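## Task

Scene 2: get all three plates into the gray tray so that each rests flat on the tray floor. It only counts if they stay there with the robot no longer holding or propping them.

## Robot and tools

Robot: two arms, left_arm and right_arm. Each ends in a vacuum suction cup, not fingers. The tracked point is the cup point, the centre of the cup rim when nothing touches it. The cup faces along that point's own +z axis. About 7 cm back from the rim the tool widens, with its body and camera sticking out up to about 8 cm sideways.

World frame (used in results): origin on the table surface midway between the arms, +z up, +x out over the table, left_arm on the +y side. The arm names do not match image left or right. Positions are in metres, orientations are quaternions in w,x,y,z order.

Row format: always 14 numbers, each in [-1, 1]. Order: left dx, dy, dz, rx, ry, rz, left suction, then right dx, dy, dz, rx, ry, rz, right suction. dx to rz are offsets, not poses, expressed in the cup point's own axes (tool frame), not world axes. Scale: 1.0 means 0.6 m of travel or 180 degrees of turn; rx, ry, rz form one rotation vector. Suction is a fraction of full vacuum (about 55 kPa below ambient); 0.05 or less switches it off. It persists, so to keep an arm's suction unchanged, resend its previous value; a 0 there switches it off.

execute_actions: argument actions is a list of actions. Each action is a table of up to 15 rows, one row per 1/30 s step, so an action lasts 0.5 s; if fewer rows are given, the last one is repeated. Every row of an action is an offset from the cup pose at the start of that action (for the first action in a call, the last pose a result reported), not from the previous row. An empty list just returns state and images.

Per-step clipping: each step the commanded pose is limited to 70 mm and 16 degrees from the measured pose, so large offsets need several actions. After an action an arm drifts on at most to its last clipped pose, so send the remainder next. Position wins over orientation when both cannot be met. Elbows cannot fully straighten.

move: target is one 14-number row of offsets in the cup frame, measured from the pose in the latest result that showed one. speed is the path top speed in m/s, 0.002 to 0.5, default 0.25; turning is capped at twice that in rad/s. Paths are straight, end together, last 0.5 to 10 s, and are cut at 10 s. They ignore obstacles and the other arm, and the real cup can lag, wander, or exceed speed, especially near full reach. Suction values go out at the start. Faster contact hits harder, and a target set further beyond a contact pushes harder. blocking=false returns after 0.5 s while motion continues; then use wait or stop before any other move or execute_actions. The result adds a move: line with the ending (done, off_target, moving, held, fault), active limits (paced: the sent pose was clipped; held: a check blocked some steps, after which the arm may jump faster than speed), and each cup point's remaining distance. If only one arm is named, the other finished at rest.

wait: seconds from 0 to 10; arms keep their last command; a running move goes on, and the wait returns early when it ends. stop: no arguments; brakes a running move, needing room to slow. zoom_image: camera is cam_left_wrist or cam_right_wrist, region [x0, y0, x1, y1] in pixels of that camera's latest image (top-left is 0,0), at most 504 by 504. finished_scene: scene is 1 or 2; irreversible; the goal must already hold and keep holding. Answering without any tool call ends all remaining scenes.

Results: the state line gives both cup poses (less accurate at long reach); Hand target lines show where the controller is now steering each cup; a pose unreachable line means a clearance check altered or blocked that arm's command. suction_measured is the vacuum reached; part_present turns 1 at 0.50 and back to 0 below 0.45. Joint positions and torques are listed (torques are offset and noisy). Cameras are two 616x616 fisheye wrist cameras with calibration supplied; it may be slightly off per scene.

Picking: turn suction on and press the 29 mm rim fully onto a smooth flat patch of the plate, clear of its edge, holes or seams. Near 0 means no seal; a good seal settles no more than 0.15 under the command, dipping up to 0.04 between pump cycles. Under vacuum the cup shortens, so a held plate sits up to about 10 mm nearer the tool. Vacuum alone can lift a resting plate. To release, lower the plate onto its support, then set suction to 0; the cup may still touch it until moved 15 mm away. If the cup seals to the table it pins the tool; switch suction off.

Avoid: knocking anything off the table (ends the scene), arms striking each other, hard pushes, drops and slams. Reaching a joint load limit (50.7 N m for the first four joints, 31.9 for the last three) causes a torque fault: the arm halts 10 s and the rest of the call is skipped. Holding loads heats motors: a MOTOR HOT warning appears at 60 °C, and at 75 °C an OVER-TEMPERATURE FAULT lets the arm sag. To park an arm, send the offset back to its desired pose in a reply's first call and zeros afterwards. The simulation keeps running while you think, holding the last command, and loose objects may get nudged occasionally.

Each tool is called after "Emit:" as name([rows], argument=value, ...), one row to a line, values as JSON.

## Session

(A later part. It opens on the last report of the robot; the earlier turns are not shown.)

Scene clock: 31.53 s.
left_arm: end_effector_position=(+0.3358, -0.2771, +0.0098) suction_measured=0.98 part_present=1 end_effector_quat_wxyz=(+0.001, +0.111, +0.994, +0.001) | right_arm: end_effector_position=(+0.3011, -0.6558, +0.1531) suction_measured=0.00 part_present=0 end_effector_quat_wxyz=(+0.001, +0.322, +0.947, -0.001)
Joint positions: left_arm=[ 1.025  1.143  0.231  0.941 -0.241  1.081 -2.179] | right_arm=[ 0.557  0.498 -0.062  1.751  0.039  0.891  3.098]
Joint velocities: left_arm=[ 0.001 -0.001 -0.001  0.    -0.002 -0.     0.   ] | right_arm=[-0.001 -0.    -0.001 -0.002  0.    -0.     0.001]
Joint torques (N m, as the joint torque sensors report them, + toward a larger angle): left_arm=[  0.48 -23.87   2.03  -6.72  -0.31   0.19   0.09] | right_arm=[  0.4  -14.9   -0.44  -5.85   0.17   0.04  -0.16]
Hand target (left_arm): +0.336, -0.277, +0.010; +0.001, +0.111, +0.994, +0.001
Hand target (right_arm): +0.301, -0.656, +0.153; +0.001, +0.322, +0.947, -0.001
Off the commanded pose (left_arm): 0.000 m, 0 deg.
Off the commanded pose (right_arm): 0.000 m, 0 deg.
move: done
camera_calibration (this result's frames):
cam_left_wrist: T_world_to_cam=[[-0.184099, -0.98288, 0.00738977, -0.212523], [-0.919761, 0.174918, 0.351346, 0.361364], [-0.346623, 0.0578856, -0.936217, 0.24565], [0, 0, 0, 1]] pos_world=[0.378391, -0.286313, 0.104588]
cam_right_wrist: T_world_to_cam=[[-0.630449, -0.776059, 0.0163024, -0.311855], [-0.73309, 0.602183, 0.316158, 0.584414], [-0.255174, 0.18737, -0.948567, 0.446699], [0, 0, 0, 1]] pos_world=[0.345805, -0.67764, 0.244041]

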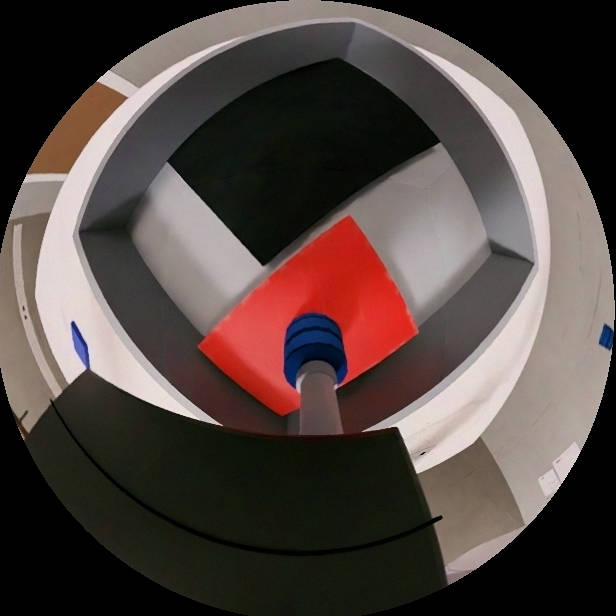

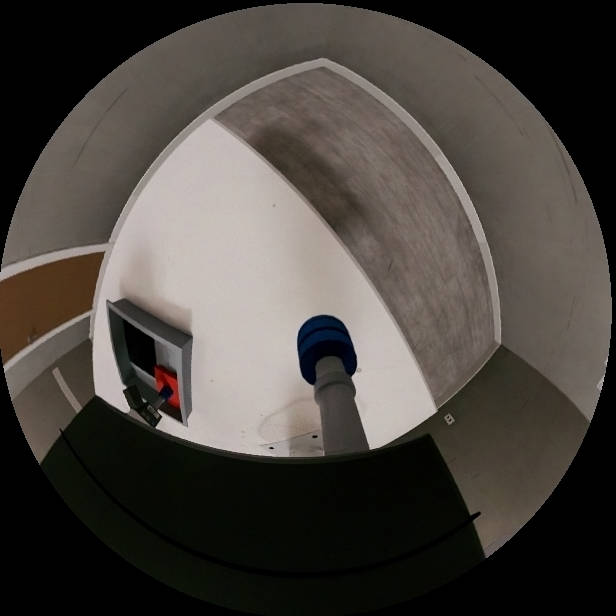

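Emit:
execute_actions([
  [[0,0,0.004,0,0,0,1,0,0,0,0,0,0,0]],
  [[0,0,0,0,0,0,0,0,0,0,0,0,0,0]],
  [[0,0,-0.14,0,0,0,0,0,0,0,0,0,0,0]],
])

Emit:
move(target=[0.1,0.65,-0.05,0,0,0,0,0.36,0.55,0.05,0,0,0,0], speed=0.4)

Emit:
move(target=[0.1,0.65,-0.05,0,0,0,0,0.36,0.55,0.1,0,0,0,0], speed=0.4)

Scene clock: 36.40 s.
left_arm: end_effector_position=(+0.3357, -0.2774, +0.0929) suction_measured=0.01 part_present=0 end_effector_quat_wxyz=(+0.001, +0.111, +0.994, +0.000) | right_arm: end_effector_position=(+0.3011, -0.6558, +0.1531) suction_measured=0.00 part_present=0 end_effector_quat_wxyz=(+0.001, +0.322, +0.947, -0.001)
Joint positions: left_arm=[ 1.023  1.041  0.247  0.886 -0.228  1.235 -2.19 ] | right_arm=[ 0.557  0.498 -0.062  1.751  0.039  0.891  3.098]
Joint velocities: left_arm=[ 0.    -0.006 -0.    -0.002 -0.001  0.002  0.   ] | right_arm=[-0.001 -0.     0.002  0.001  0.    -0.     0.   ]
Joint torques (N m, as the joint torque sensors report them, + toward a larger angle): left_arm=[  0.48 -22.74   1.89  -6.65  -0.3    0.22   0.18] | right_arm=[  0.21 -14.89  -0.44  -5.82   0.05   0.1   -0.08]
Hand target (left_arm): +0.336, -0.278, +0.093; +0.001, +0.111, +0.994, -0.000
Hand target (right_arm): +0.301, -0.656, +0.153; +0.001, +0.322, +0.947, -0.001
Off the commanded pose (left_arm): 0.000 m, 0 deg.
Off the commanded pose (right_arm): 0.000 m, 0 deg.
camera_calibration (this result's frames):
cam_left_wrist: T_world_to_cam=[[-0.183985, -0.98289, 0.00878124, -0.213615], [-0.920026, 0.175349, 0.350437, 0.33249], [-0.34598, 0.0563962, -0.936545, 0.322844], [0, 0, 0, 1]] pos_world=[0.378295, -0.286469, 0.187717]
cam_right_wrist: T_world_to_cam=[[-0.630449, -0.776059, 0.0163022, -0.311855], [-0.73309, 0.602184, 0.316154, 0.584418], [-0.255171, 0.187368, -0.948568, 0.446698], [0, 0, 0, 1]] pos_world=[0.345807, -0.677642, 0.244041]

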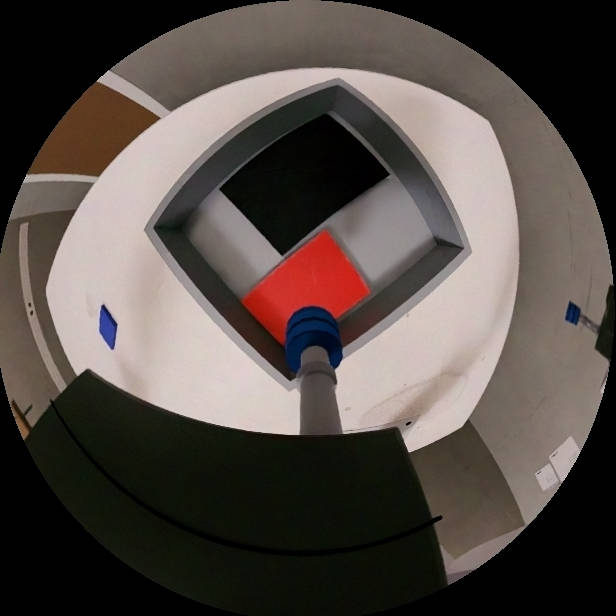

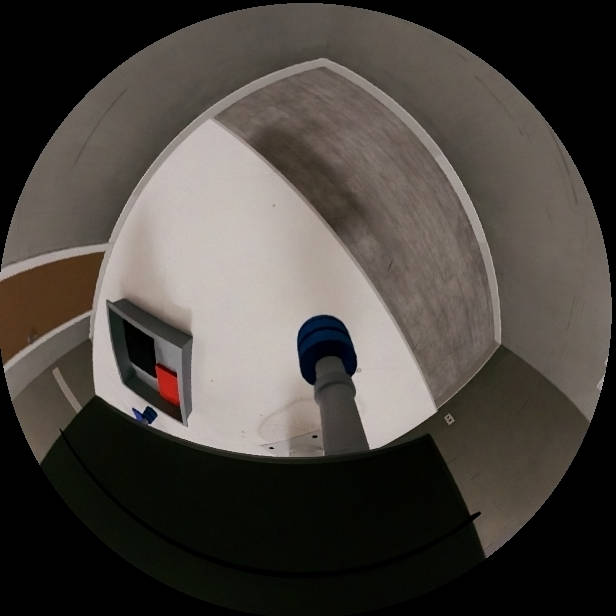

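Scene clock: 38.20 s.
left_arm: end_effector_position=(+0.3631, +0.1160, +0.1220) suction_measured=0.01 part_present=0 end_effector_quat_wxyz=(+0.000, +0.110, +0.994, -0.001) | right_arm: end_effector_position=(+0.3316, -0.2612, +0.1229) suction_measured=0.00 part_present=0 end_effector_quat_wxyz=(+0.001, +0.322, +0.947, +0.001)
Joint positions: left_arm=[ 0.351  0.441  0.224  2.017 -0.146  0.698 -2.75 ] | right_arm=[-0.333  0.447 -0.19   1.986  0.125  0.717  2.02 ]
Joint velocities: left_arm=[-0.005 -0.002 -0.002 -0.     0.001 -0.001 -0.002] | right_arm=[-0.     0.001 -0.002 -0.     0.001  0.    -0.001]
Joint torques (N m, as the joint torque sensors report them, + toward a larger angle): left_arm=[  0.42 -12.5    1.3   -4.89  -0.35   0.21   0.02] | right_arm=[  0.16 -13.14  -0.84  -4.76  -0.11   0.05  -0.14]
Hand target (left_arm): +0.363, +0.116, +0.122; +0.000, +0.110, +0.994, -0.001
Hand target (right_arm): +0.332, -0.261, +0.123; +0.001, +0.322, +0.947, +0.001
Off the commanded pose (left_arm): 0.001 m, 0 deg.
Off the commanded pose (right_arm): 0.002 m, 0 deg.
move: done; limits=paced
camera_calibration (this result's frames):
cam_left_wrist: T_world_to_cam=[[-0.183448, -0.982973, 0.0105352, 0.177431], [-0.919355, 0.17535, 0.352191, 0.278066], [-0.348042, 0.0549233, -0.935869, 0.338178], [0, 0, 0, 1]] pos_world=[0.40589, 0.107077, 0.216689]
cam_right_wrist: T_world_to_cam=[[-0.630494, -0.776068, 0.0140074, 0.0143362], [-0.733217, 0.601408, 0.317335, 0.378365], [-0.254698, 0.189808, -0.94821, 0.352341], [0, 0, 0, 1]] pos_world=[0.376203, -0.283303, 0.213824]

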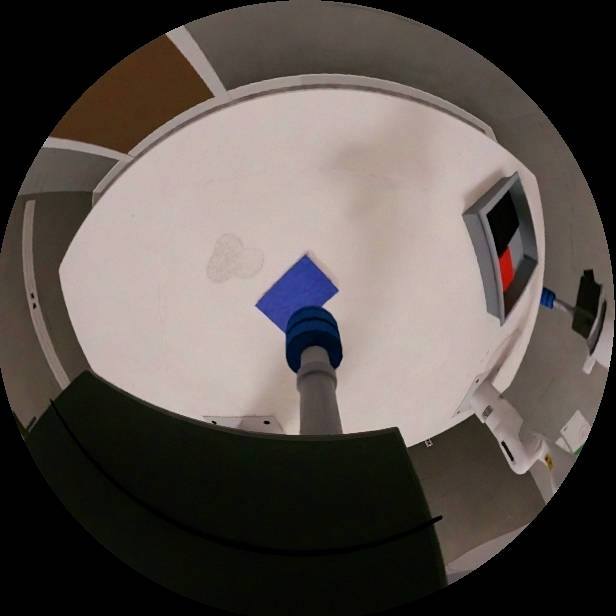

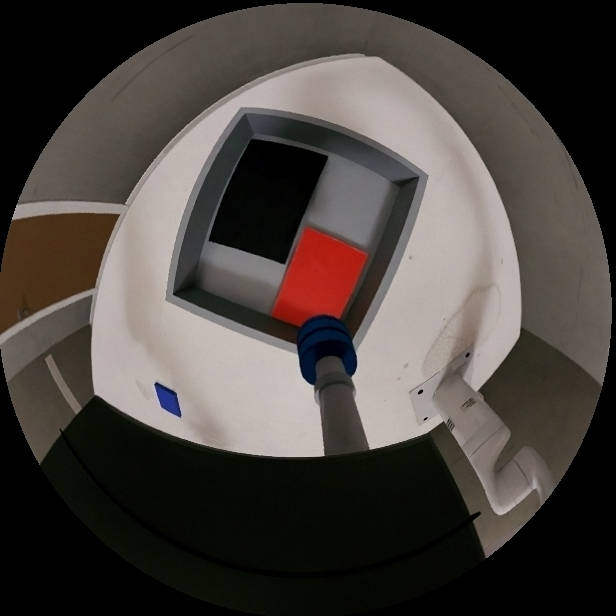

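Scene clock: 39.90 s.
left_arm: end_effector_position=(+0.3909, +0.5088, +0.1509) suction_measured=0.01 part_present=0 end_effector_quat_wxyz=(+0.000, +0.111, +0.994, -0.002) | right_arm: end_effector_position=(+0.3617, +0.1321, +0.0634) suction_measured=0.00 part_present=0 end_effector_quat_wxyz=(+0.000, +0.323, +0.946, +0.002)
Joint positions: left_arm=[-0.591  0.432  0.089  1.884 -0.045  0.83  -3.895] | right_arm=[-0.987  1.019 -0.188  1.013  0.177  1.121  1.453]
Joint velocities: left_arm=[-0.005  0.003 -0.002 -0.     0.    -0.001 -0.002] | right_arm=[-0.004  0.013 -0.    -0.006  0.     0.002  0.001]
Joint torques (N m, as the joint torque sensors report them, + toward a larger angle): left_arm=[  0.61 -13.37   0.81  -5.71  -0.2    0.11   0.21] | right_arm=[  0.53 -22.68  -1.08  -6.6   -0.03   0.17  -0.19]
Hand target (left_arm): +0.391, +0.509, +0.151; +0.000, +0.110, +0.994, -0.002
Hand target (right_arm): +0.361, +0.132, +0.063; -0.000, +0.323, +0.946, +0.001
Off the commanded pose (left_arm): 0.001 m, 0 deg.
Off the commanded pose (right_arm): 0.000 m, 0 deg.
move: done; limits=paced
camera_calibration (this result's frames):
cam_left_wrist: T_world_to_cam=[[-0.183993, -0.982835, 0.0134608, 0.56806], [-0.919281, 0.176911, 0.351603, 0.223812], [-0.34795, 0.0523184, -0.936052, 0.354692], [0, 0, 0, 1]] pos_world=[0.43368, 0.500158, 0.245671]
cam_right_wrist: T_world_to_cam=[[-0.632288, -0.774628, 0.0128051, 0.33992], [-0.731504, 0.602369, 0.319457, 0.181889], [-0.255174, 0.192622, -0.947514, 0.228729], [0, 0, 0, 1]] pos_world=[0.406345, 0.109689, 0.154265]

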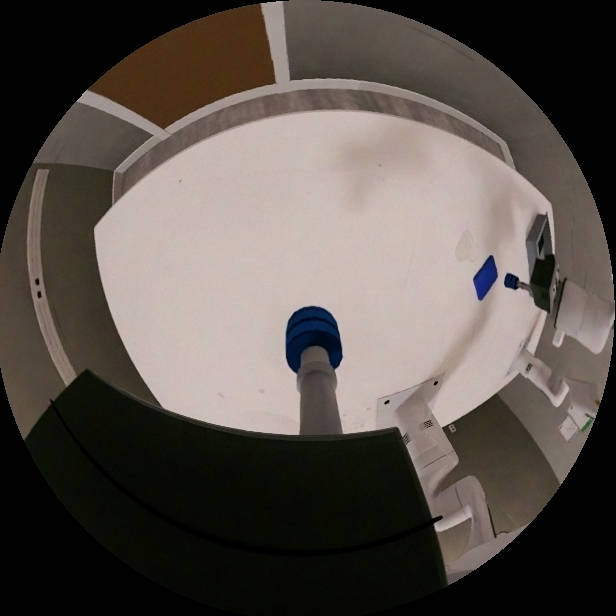

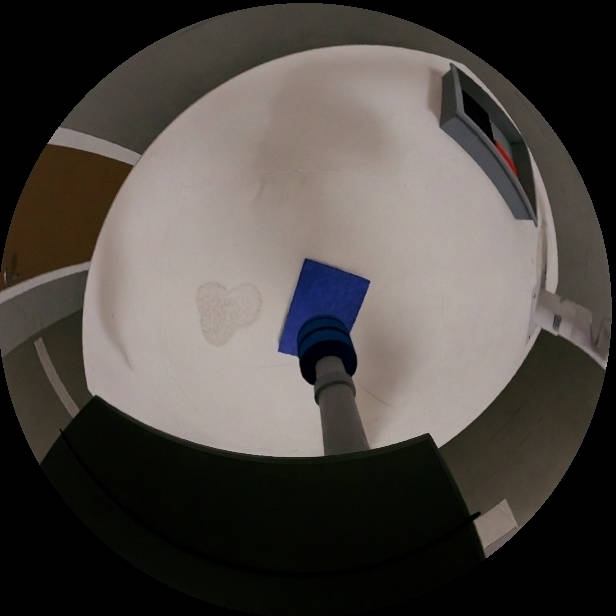

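Emit:
move(target=[0,0,0,0,0,0,0,0.007,-0.005,0.091,0,0,0,1], speed=0.05)

Emit:
wait(seconds=1)

Emit:
move(target=[0,0,0,0,0,0,0,0,0,-0.13,0,0,0,1], speed=0.15)

Emit:
move(target=[0,0,0,0,0,0,0,-0.557,-0.627,0.02,0,0,0.03,1], speed=0.3)

Scene clock: 47.03 s.
left_arm: end_effector_position=(+0.3909, +0.5088, +0.1509) suction_measured=0.01 part_present=0 end_effector_quat_wxyz=(+0.000, +0.111, +0.994, -0.002) | right_arm: end_effector_position=(+0.3565, +0.1323, +0.0087) suction_measured=0.33 part_present=0 end_effector_quat_wxyz=(-0.000, +0.323, +0.946, +0.002)
Joint positions: left_arm=[-0.591  0.432  0.089  1.884 -0.045  0.83  -3.895] | right_arm=[-0.994  1.086 -0.182  1.056  0.189  1.011  1.437]
Joint velocities: left_arm=[ 0.     0.001 -0.    -0.    -0.001 -0.001 -0.   ] | right_arm=[-0.     0.003  0.    -0.002 -0.    -0.001  0.001]
Joint torques (N m, as the joint torque sensors report them, + toward a larger angle): left_arm=[  0.58 -13.21   0.88  -5.63  -0.3    0.11   0.16] | right_arm=[  0.48 -23.3   -0.97  -6.5    0.01  -0.02  -0.17]
Hand target (left_arm): +0.391, +0.509, +0.151; +0.000, +0.111, +0.994, -0.002
Hand target (right_arm): +0.356, +0.132, +0.009; -0.000, +0.323, +0.946, +0.002
Off the commanded pose (left_arm): 0.000 m, 0 deg.
Off the commanded pose (right_arm): 0.000 m, 0 deg.
move: done
camera_calibration (this result's frames):
cam_left_wrist: T_world_to_cam=[[-0.183992, -0.982836, 0.0134611, 0.568061], [-0.919281, 0.17691, 0.351603, 0.223813], [-0.34795, 0.0523175, -0.936052, 0.354692], [0, 0, 0, 1]] pos_world=[0.43368, 0.500159, 0.24567]
cam_right_wrist: T_world_to_cam=[[-0.632293, -0.774619, 0.0130567, 0.337471], [-0.731403, 0.602405, 0.31962, 0.195392], [-0.255449, 0.192544, -0.947456, 0.175608], [0, 0, 0, 1]] pos_world=[0.40115, 0.109894, 0.0995234]

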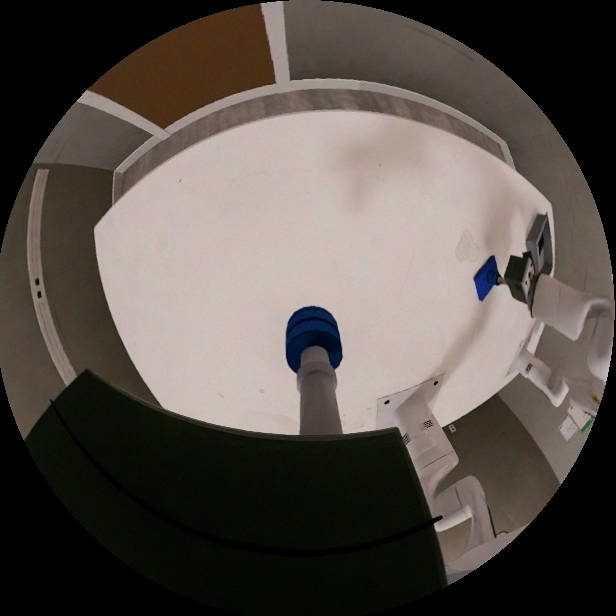

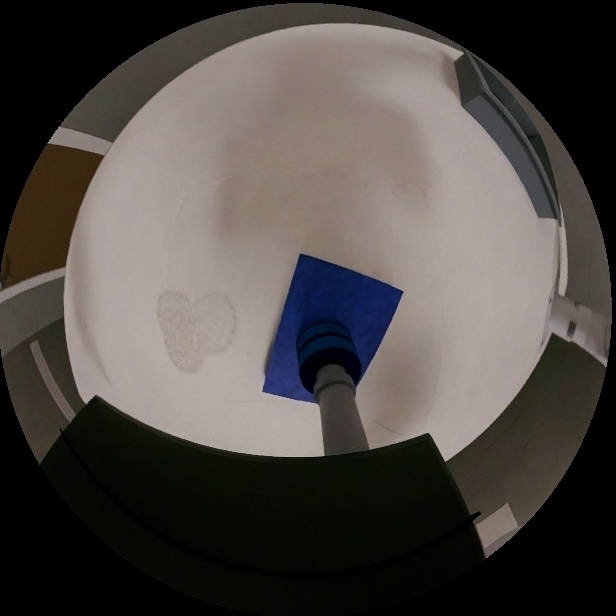

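Scene clock: 48.03 s.
left_arm: end_effector_position=(+0.3909, +0.5088, +0.1509) suction_measured=0.01 part_present=0 end_effector_quat_wxyz=(+0.000, +0.111, +0.994, -0.002) | right_arm: end_effector_position=(+0.3565, +0.1324, +0.0088) suction_measured=1.00 part_present=1 end_effector_quat_wxyz=(-0.000, +0.323, +0.946, +0.002)
Joint positions: left_arm=[-0.591  0.432  0.089  1.884 -0.045  0.83  -3.895] | right_arm=[-0.994  1.086 -0.182  1.056  0.189  1.011  1.437]
Joint velocities: left_arm=[ 0.    -0.001  0.     0.    -0.    -0.001  0.   ] | right_arm=[ 0.001  0.     0.001 -0.001 -0.     0.     0.002]
Joint torques (N m, as the joint torque sensors report them, + toward a larger angle): left_arm=[  0.4  -13.2    0.75  -5.59  -0.37   0.17   0.1 ] | right_arm=[  0.39 -23.14  -1.11  -6.46   0.02   0.05  -0.06]
Hand target (left_arm): +0.391, +0.509, +0.151; +0.000, +0.111, +0.994, -0.002
Hand target (right_arm): +0.356, +0.132, +0.009; -0.000, +0.323, +0.946, +0.002
Off the commanded pose (left_arm): 0.000 m, 0 deg.
Off the commanded pose (right_arm): 0.000 m, 0 deg.
wait: 1.00 s; at rest by 0.17 s
camera_calibration (this result's frames):
cam_left_wrist: T_world_to_cam=[[-0.183993, -0.982835, 0.0134601, 0.568061], [-0.919281, 0.176911, 0.351602, 0.223813], [-0.347949, 0.0523189, -0.936053, 0.354691], [0, 0, 0, 1]] pos_world=[0.433681, 0.500158, 0.24567]
cam_right_wrist: T_world_to_cam=[[-0.632283, -0.774632, 0.0128049, 0.337572], [-0.731457, 0.602326, 0.319646, 0.195363], [-0.255321, 0.192741, -0.94745, 0.175614], [0, 0, 0, 1]] pos_world=[0.401179, 0.109974, 0.0996156]

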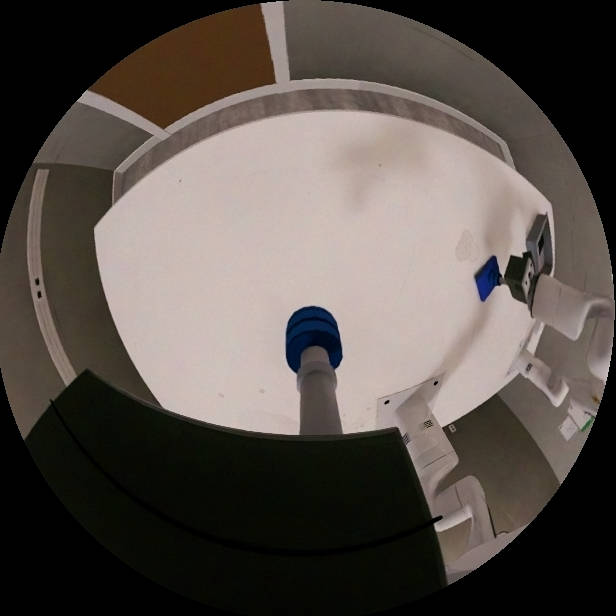

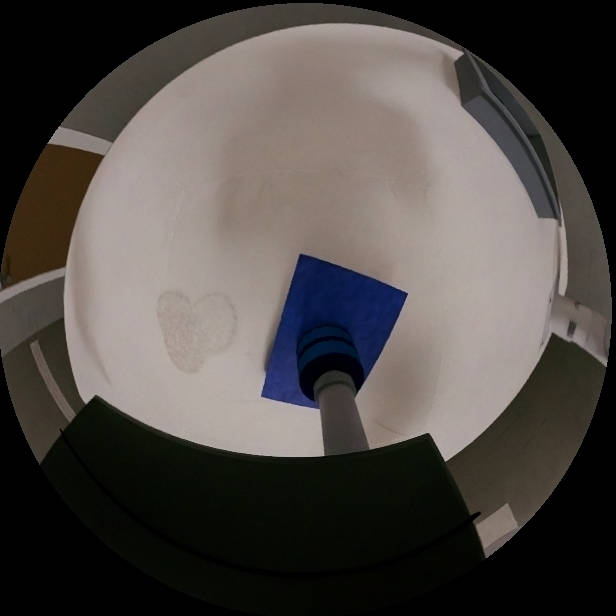

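Scene clock: 48.90 s.
left_arm: end_effector_position=(+0.3909, +0.5088, +0.1509) suction_measured=0.01 part_present=0 end_effector_quat_wxyz=(+0.000, +0.111, +0.994, -0.002) | right_arm: end_effector_position=(+0.3565, +0.1322, +0.0866) suction_measured=0.99 part_present=1 end_effector_quat_wxyz=(+0.000, +0.323, +0.946, +0.001)
Joint positions: left_arm=[-0.591  0.432  0.089  1.884 -0.045  0.83  -3.895] | right_arm=[-0.993  0.984 -0.19   1.011  0.172  1.158  1.449]
Joint velocities: left_arm=[-0.001 -0.001  0.001  0.     0.001  0.     0.   ] | right_arm=[-0.    -0.003 -0.001  0.002 -0.001  0.    -0.   ]
Joint torques (N m, as the joint torque sensors report them, + toward a larger angle): left_arm=[  0.56 -13.26   0.78  -5.57  -0.28   0.23   0.17] | right_arm=[  0.46 -22.73  -1.02  -7.12   0.01   0.08  -0.11]
Hand target (left_arm): +0.391, +0.509, +0.151; +0.000, +0.111, +0.994, -0.002
Hand target (right_arm): +0.357, +0.132, +0.087; +0.000, +0.323, +0.946, +0.002
Off the commanded pose (left_arm): 0.000 m, 0 deg.
Off the commanded pose (right_arm): 0.000 m, 0 deg.
move: done
camera_calibration (this result's frames):
cam_left_wrist: T_world_to_cam=[[-0.183993, -0.982835, 0.0134594, 0.568062], [-0.919282, 0.176911, 0.351602, 0.223814], [-0.347948, 0.0523194, -0.936053, 0.354691], [0, 0, 0, 1]] pos_world=[0.433681, 0.500159, 0.24567]
cam_right_wrist: T_world_to_cam=[[-0.632264, -0.774643, 0.0130703, 0.336411], [-0.731481, 0.602425, 0.319404, 0.170579], [-0.255298, 0.192387, -0.947529, 0.249461], [0, 0, 0, 1]] pos_world=[0.401162, 0.109844, 0.177491]

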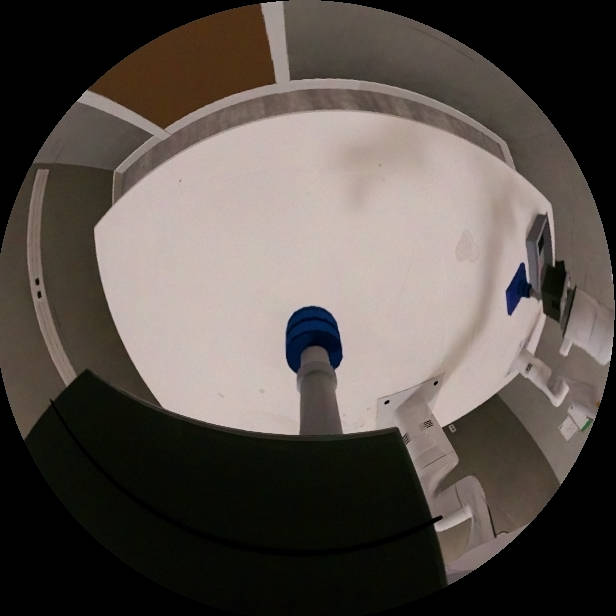

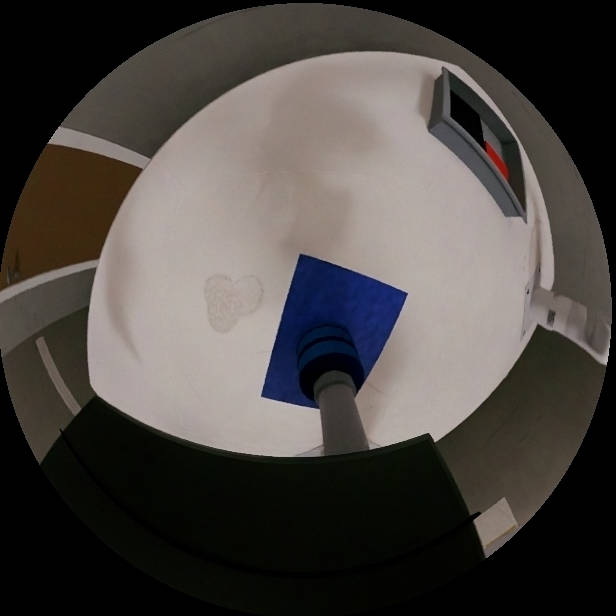

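Scene clock: 51.17 s.
left_arm: end_effector_position=(+0.3909, +0.5088, +0.1509) suction_measured=0.01 part_present=0 end_effector_quat_wxyz=(+0.000, +0.111, +0.994, -0.002) | right_arm: end_effector_position=(+0.3921, -0.3699, +0.0746) suction_measured=0.99 part_present=1 end_effector_quat_wxyz=(+0.001, +0.366, +0.930, +0.001)
Joint positions: left_arm=[-0.591  0.432  0.089  1.884 -0.045  0.83  -3.895] | right_arm=[-0.057  0.615 -0.182  1.882  0.171  0.656  2.184]
Joint velocities: left_arm=[ 0.     0.001  0.001  0.    -0.001  0.     0.   ] | right_arm=[ 0.005  0.     0.001 -0.001 -0.002 -0.     0.003]
Joint torques (N m, as the joint torque sensors report them, + toward a larger angle): left_arm=[  0.6  -13.2    0.78  -5.62  -0.25   0.17   0.1 ] | right_arm=[  0.19 -15.57  -1.1   -4.77  -0.07   0.09  -0.08]
Hand target (left_arm): +0.391, +0.509, +0.151; +0.000, +0.111, +0.994, -0.002
Hand target (right_arm): +0.392, -0.370, +0.075; +0.001, +0.367, +0.930, +0.001
Off the commanded pose (left_arm): 0.000 m, 0 deg.
Off the commanded pose (right_arm): 0.002 m, 0 deg.
move: done
camera_calibration (this result's frames):
cam_left_wrist: T_world_to_cam=[[-0.183993, -0.982835, 0.0134591, 0.568062], [-0.919282, 0.176911, 0.351601, 0.223814], [-0.347947, 0.0523196, -0.936053, 0.354691], [0, 0, 0, 1]] pos_world=[0.433682, 0.500159, 0.24567]
cam_right_wrist: T_world_to_cam=[[-0.700755, -0.713283, 0.0130067, 0.0196187], [-0.673606, 0.66756, 0.317204, 0.504562], [-0.234939, 0.213521, -0.948268, 0.343607], [0, 0, 0, 1]] pos_world=[0.434351, -0.396199, 0.165527]

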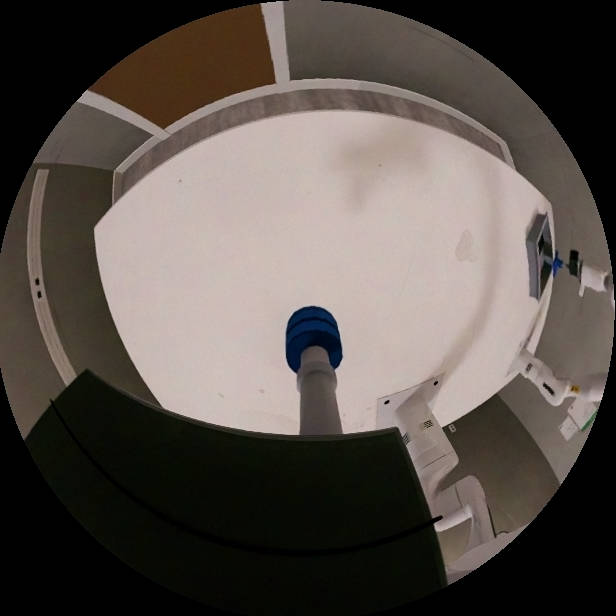

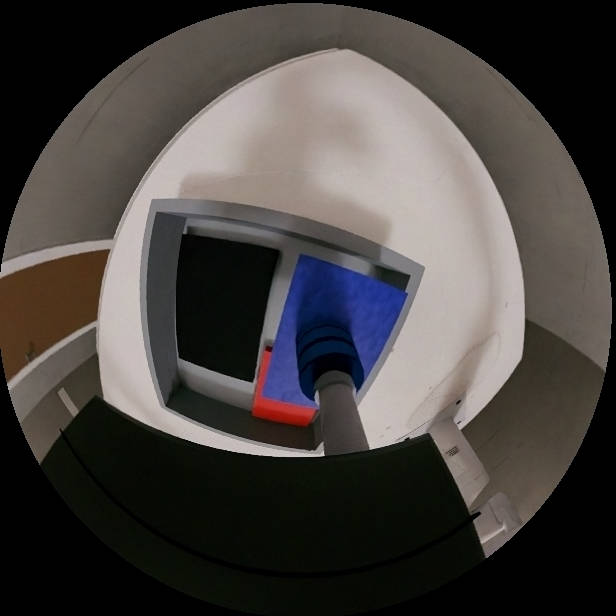

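Emit:
move(target=[0,0,0,0,0,0,0,-0.003,0,0.112,0,0,0,1], speed=0.05)

Emit:
execute_actions([
  [[0,0,0,0,0,0,0,0,0,0,0,0,0,0]],
  [[0,0,0,0,0,0,0,0,0,-0.14,0,0,0,0]],
])

Scene clock: 54.77 s.
left_arm: end_effector_position=(+0.3909, +0.5088, +0.1509) suction_measured=0.01 part_present=0 end_effector_quat_wxyz=(+0.000, +0.111, +0.994, -0.002) | right_arm: end_effector_position=(+0.3936, -0.3711, +0.0075) suction_measured=0.98 part_present=1 end_effector_quat_wxyz=(+0.001, +0.366, +0.930, +0.001)
Joint positions: left_arm=[-0.591  0.432  0.089  1.884 -0.045  0.83  -3.895] | right_arm=[-0.082  0.758 -0.143  1.911  0.209  0.484  2.153]
Joint velocities: left_arm=[ 0.001  0.001  0.     0.     0.     0.001 -0.   ] | right_arm=[-0.001  0.005 -0.     0.002  0.    -0.    -0.001]
Joint torques (N m, as the joint torque sensors report them, + toward a larger angle): left_arm=[  0.62 -13.18   0.79  -5.65  -0.34   0.17   0.15] | right_arm=[  0.38 -16.4   -0.66  -3.24   0.     0.07  -0.06]
Hand target (left_arm): +0.391, +0.509, +0.151; +0.000, +0.111, +0.994, -0.002
Hand target (right_arm): +0.393, -0.371, +0.007; +0.001, +0.366, +0.930, +0.001
Off the commanded pose (left_arm): 0.000 m, 0 deg.
Off the commanded pose (right_arm): 0.000 m, 0 deg.
move: done
camera_calibration (this result's frames):
cam_left_wrist: T_world_to_cam=[[-0.183993, -0.982835, 0.0134586, 0.568063], [-0.919282, 0.176911, 0.3516, 0.223815], [-0.347946, 0.0523199, -0.936054, 0.35469], [0, 0, 0, 1]] pos_world=[0.433683, 0.500159, 0.24567]
cam_right_wrist: T_world_to_cam=[[-0.700921, -0.713134, 0.0122839, 0.0208704], [-0.673603, 0.667532, 0.317269, 0.527582], [-0.234455, 0.214106, -0.948256, 0.280599], [0, 0, 0, 1]] pos_world=[0.435797, -0.397373, 0.0984375]

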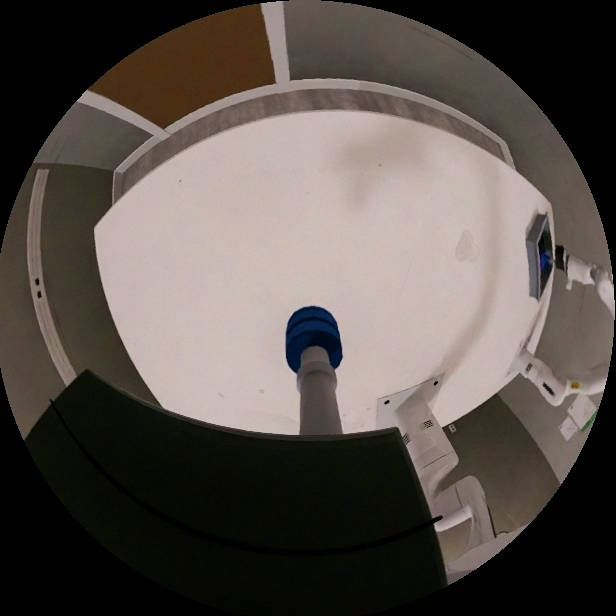

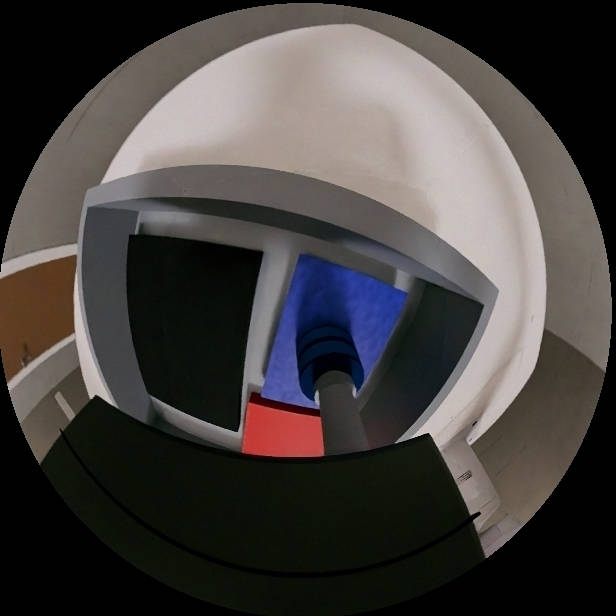

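Scene clock: 55.77 s.
left_arm: end_effector_position=(+0.3909, +0.5088, +0.1509) suction_measured=0.01 part_present=0 end_effector_quat_wxyz=(+0.000, +0.111, +0.994, -0.002) | right_arm: end_effector_position=(+0.3929, -0.3708, +0.0909) suction_measured=0.00 part_present=0 end_effector_quat_wxyz=(+0.000, +0.366, +0.931, +0.001)
Joint positions: left_arm=[-0.591  0.432  0.089  1.884 -0.045  0.83  -3.895] | right_arm=[-0.054  0.586 -0.183  1.864  0.155  0.704  2.201]
Joint velocities: left_arm=[ 0.001 -0.001  0.001 -0.    -0.001  0.001 -0.   ] | right_arm=[ 0.008 -0.031  0.003 -0.007 -0.003  0.011  0.003]
Joint torques (N m, as the joint torque sensors report them, + toward a larger angle): left_arm=[  0.44 -13.27   0.76  -5.56  -0.29   0.12   0.11] | right_arm=[  0.32 -15.2   -0.99  -4.76   0.     0.09  -0.05]
Hand target (left_arm): +0.391, +0.509, +0.151; +0.000, +0.111, +0.994, -0.002
Hand target (right_arm): +0.394, -0.371, +0.092; +0.002, +0.366, +0.930, +0.001
Off the commanded pose (left_arm): 0.000 m, 0 deg.
Off the commanded pose (right_arm): 0.002 m, 0 deg.
camera_calibration (this result's frames):
cam_left_wrist: T_world_to_cam=[[-0.183994, -0.982835, 0.0134572, 0.568064], [-0.919283, 0.17691, 0.351598, 0.223817], [-0.347944, 0.0523209, -0.936054, 0.354689], [0, 0, 0, 1]] pos_world=[0.433684, 0.50016, 0.24567]
cam_right_wrist: T_world_to_cam=[[-0.700075, -0.713927, 0.0142581, 0.0187578], [-0.673676, 0.666962, 0.318311, 0.500178], [-0.23676, 0.213236, -0.947879, 0.360058], [0, 0, 0, 1]] pos_world=[0.435337, -0.396986, 0.181812]

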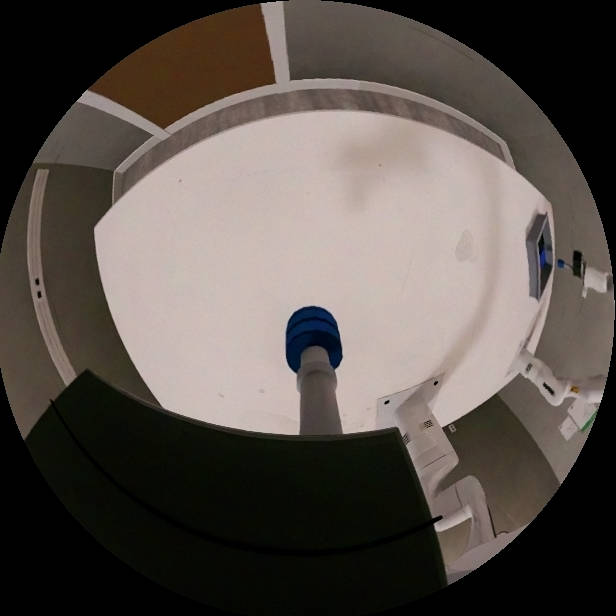

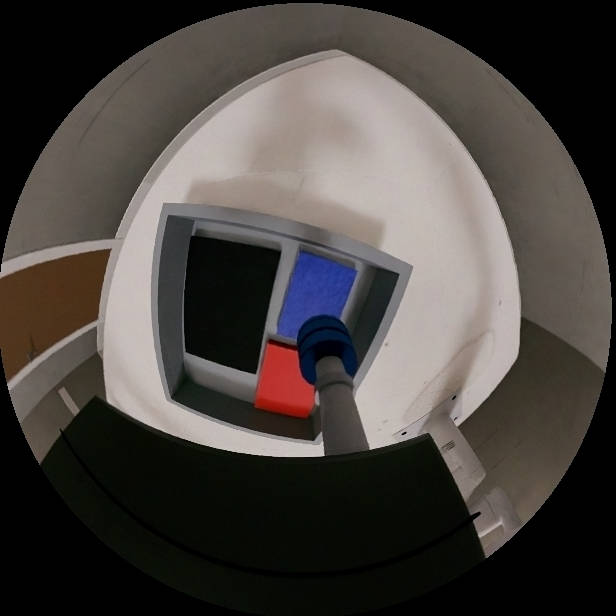

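Emit:
finished_scene(scene=2)

The scene is finished: the task was done.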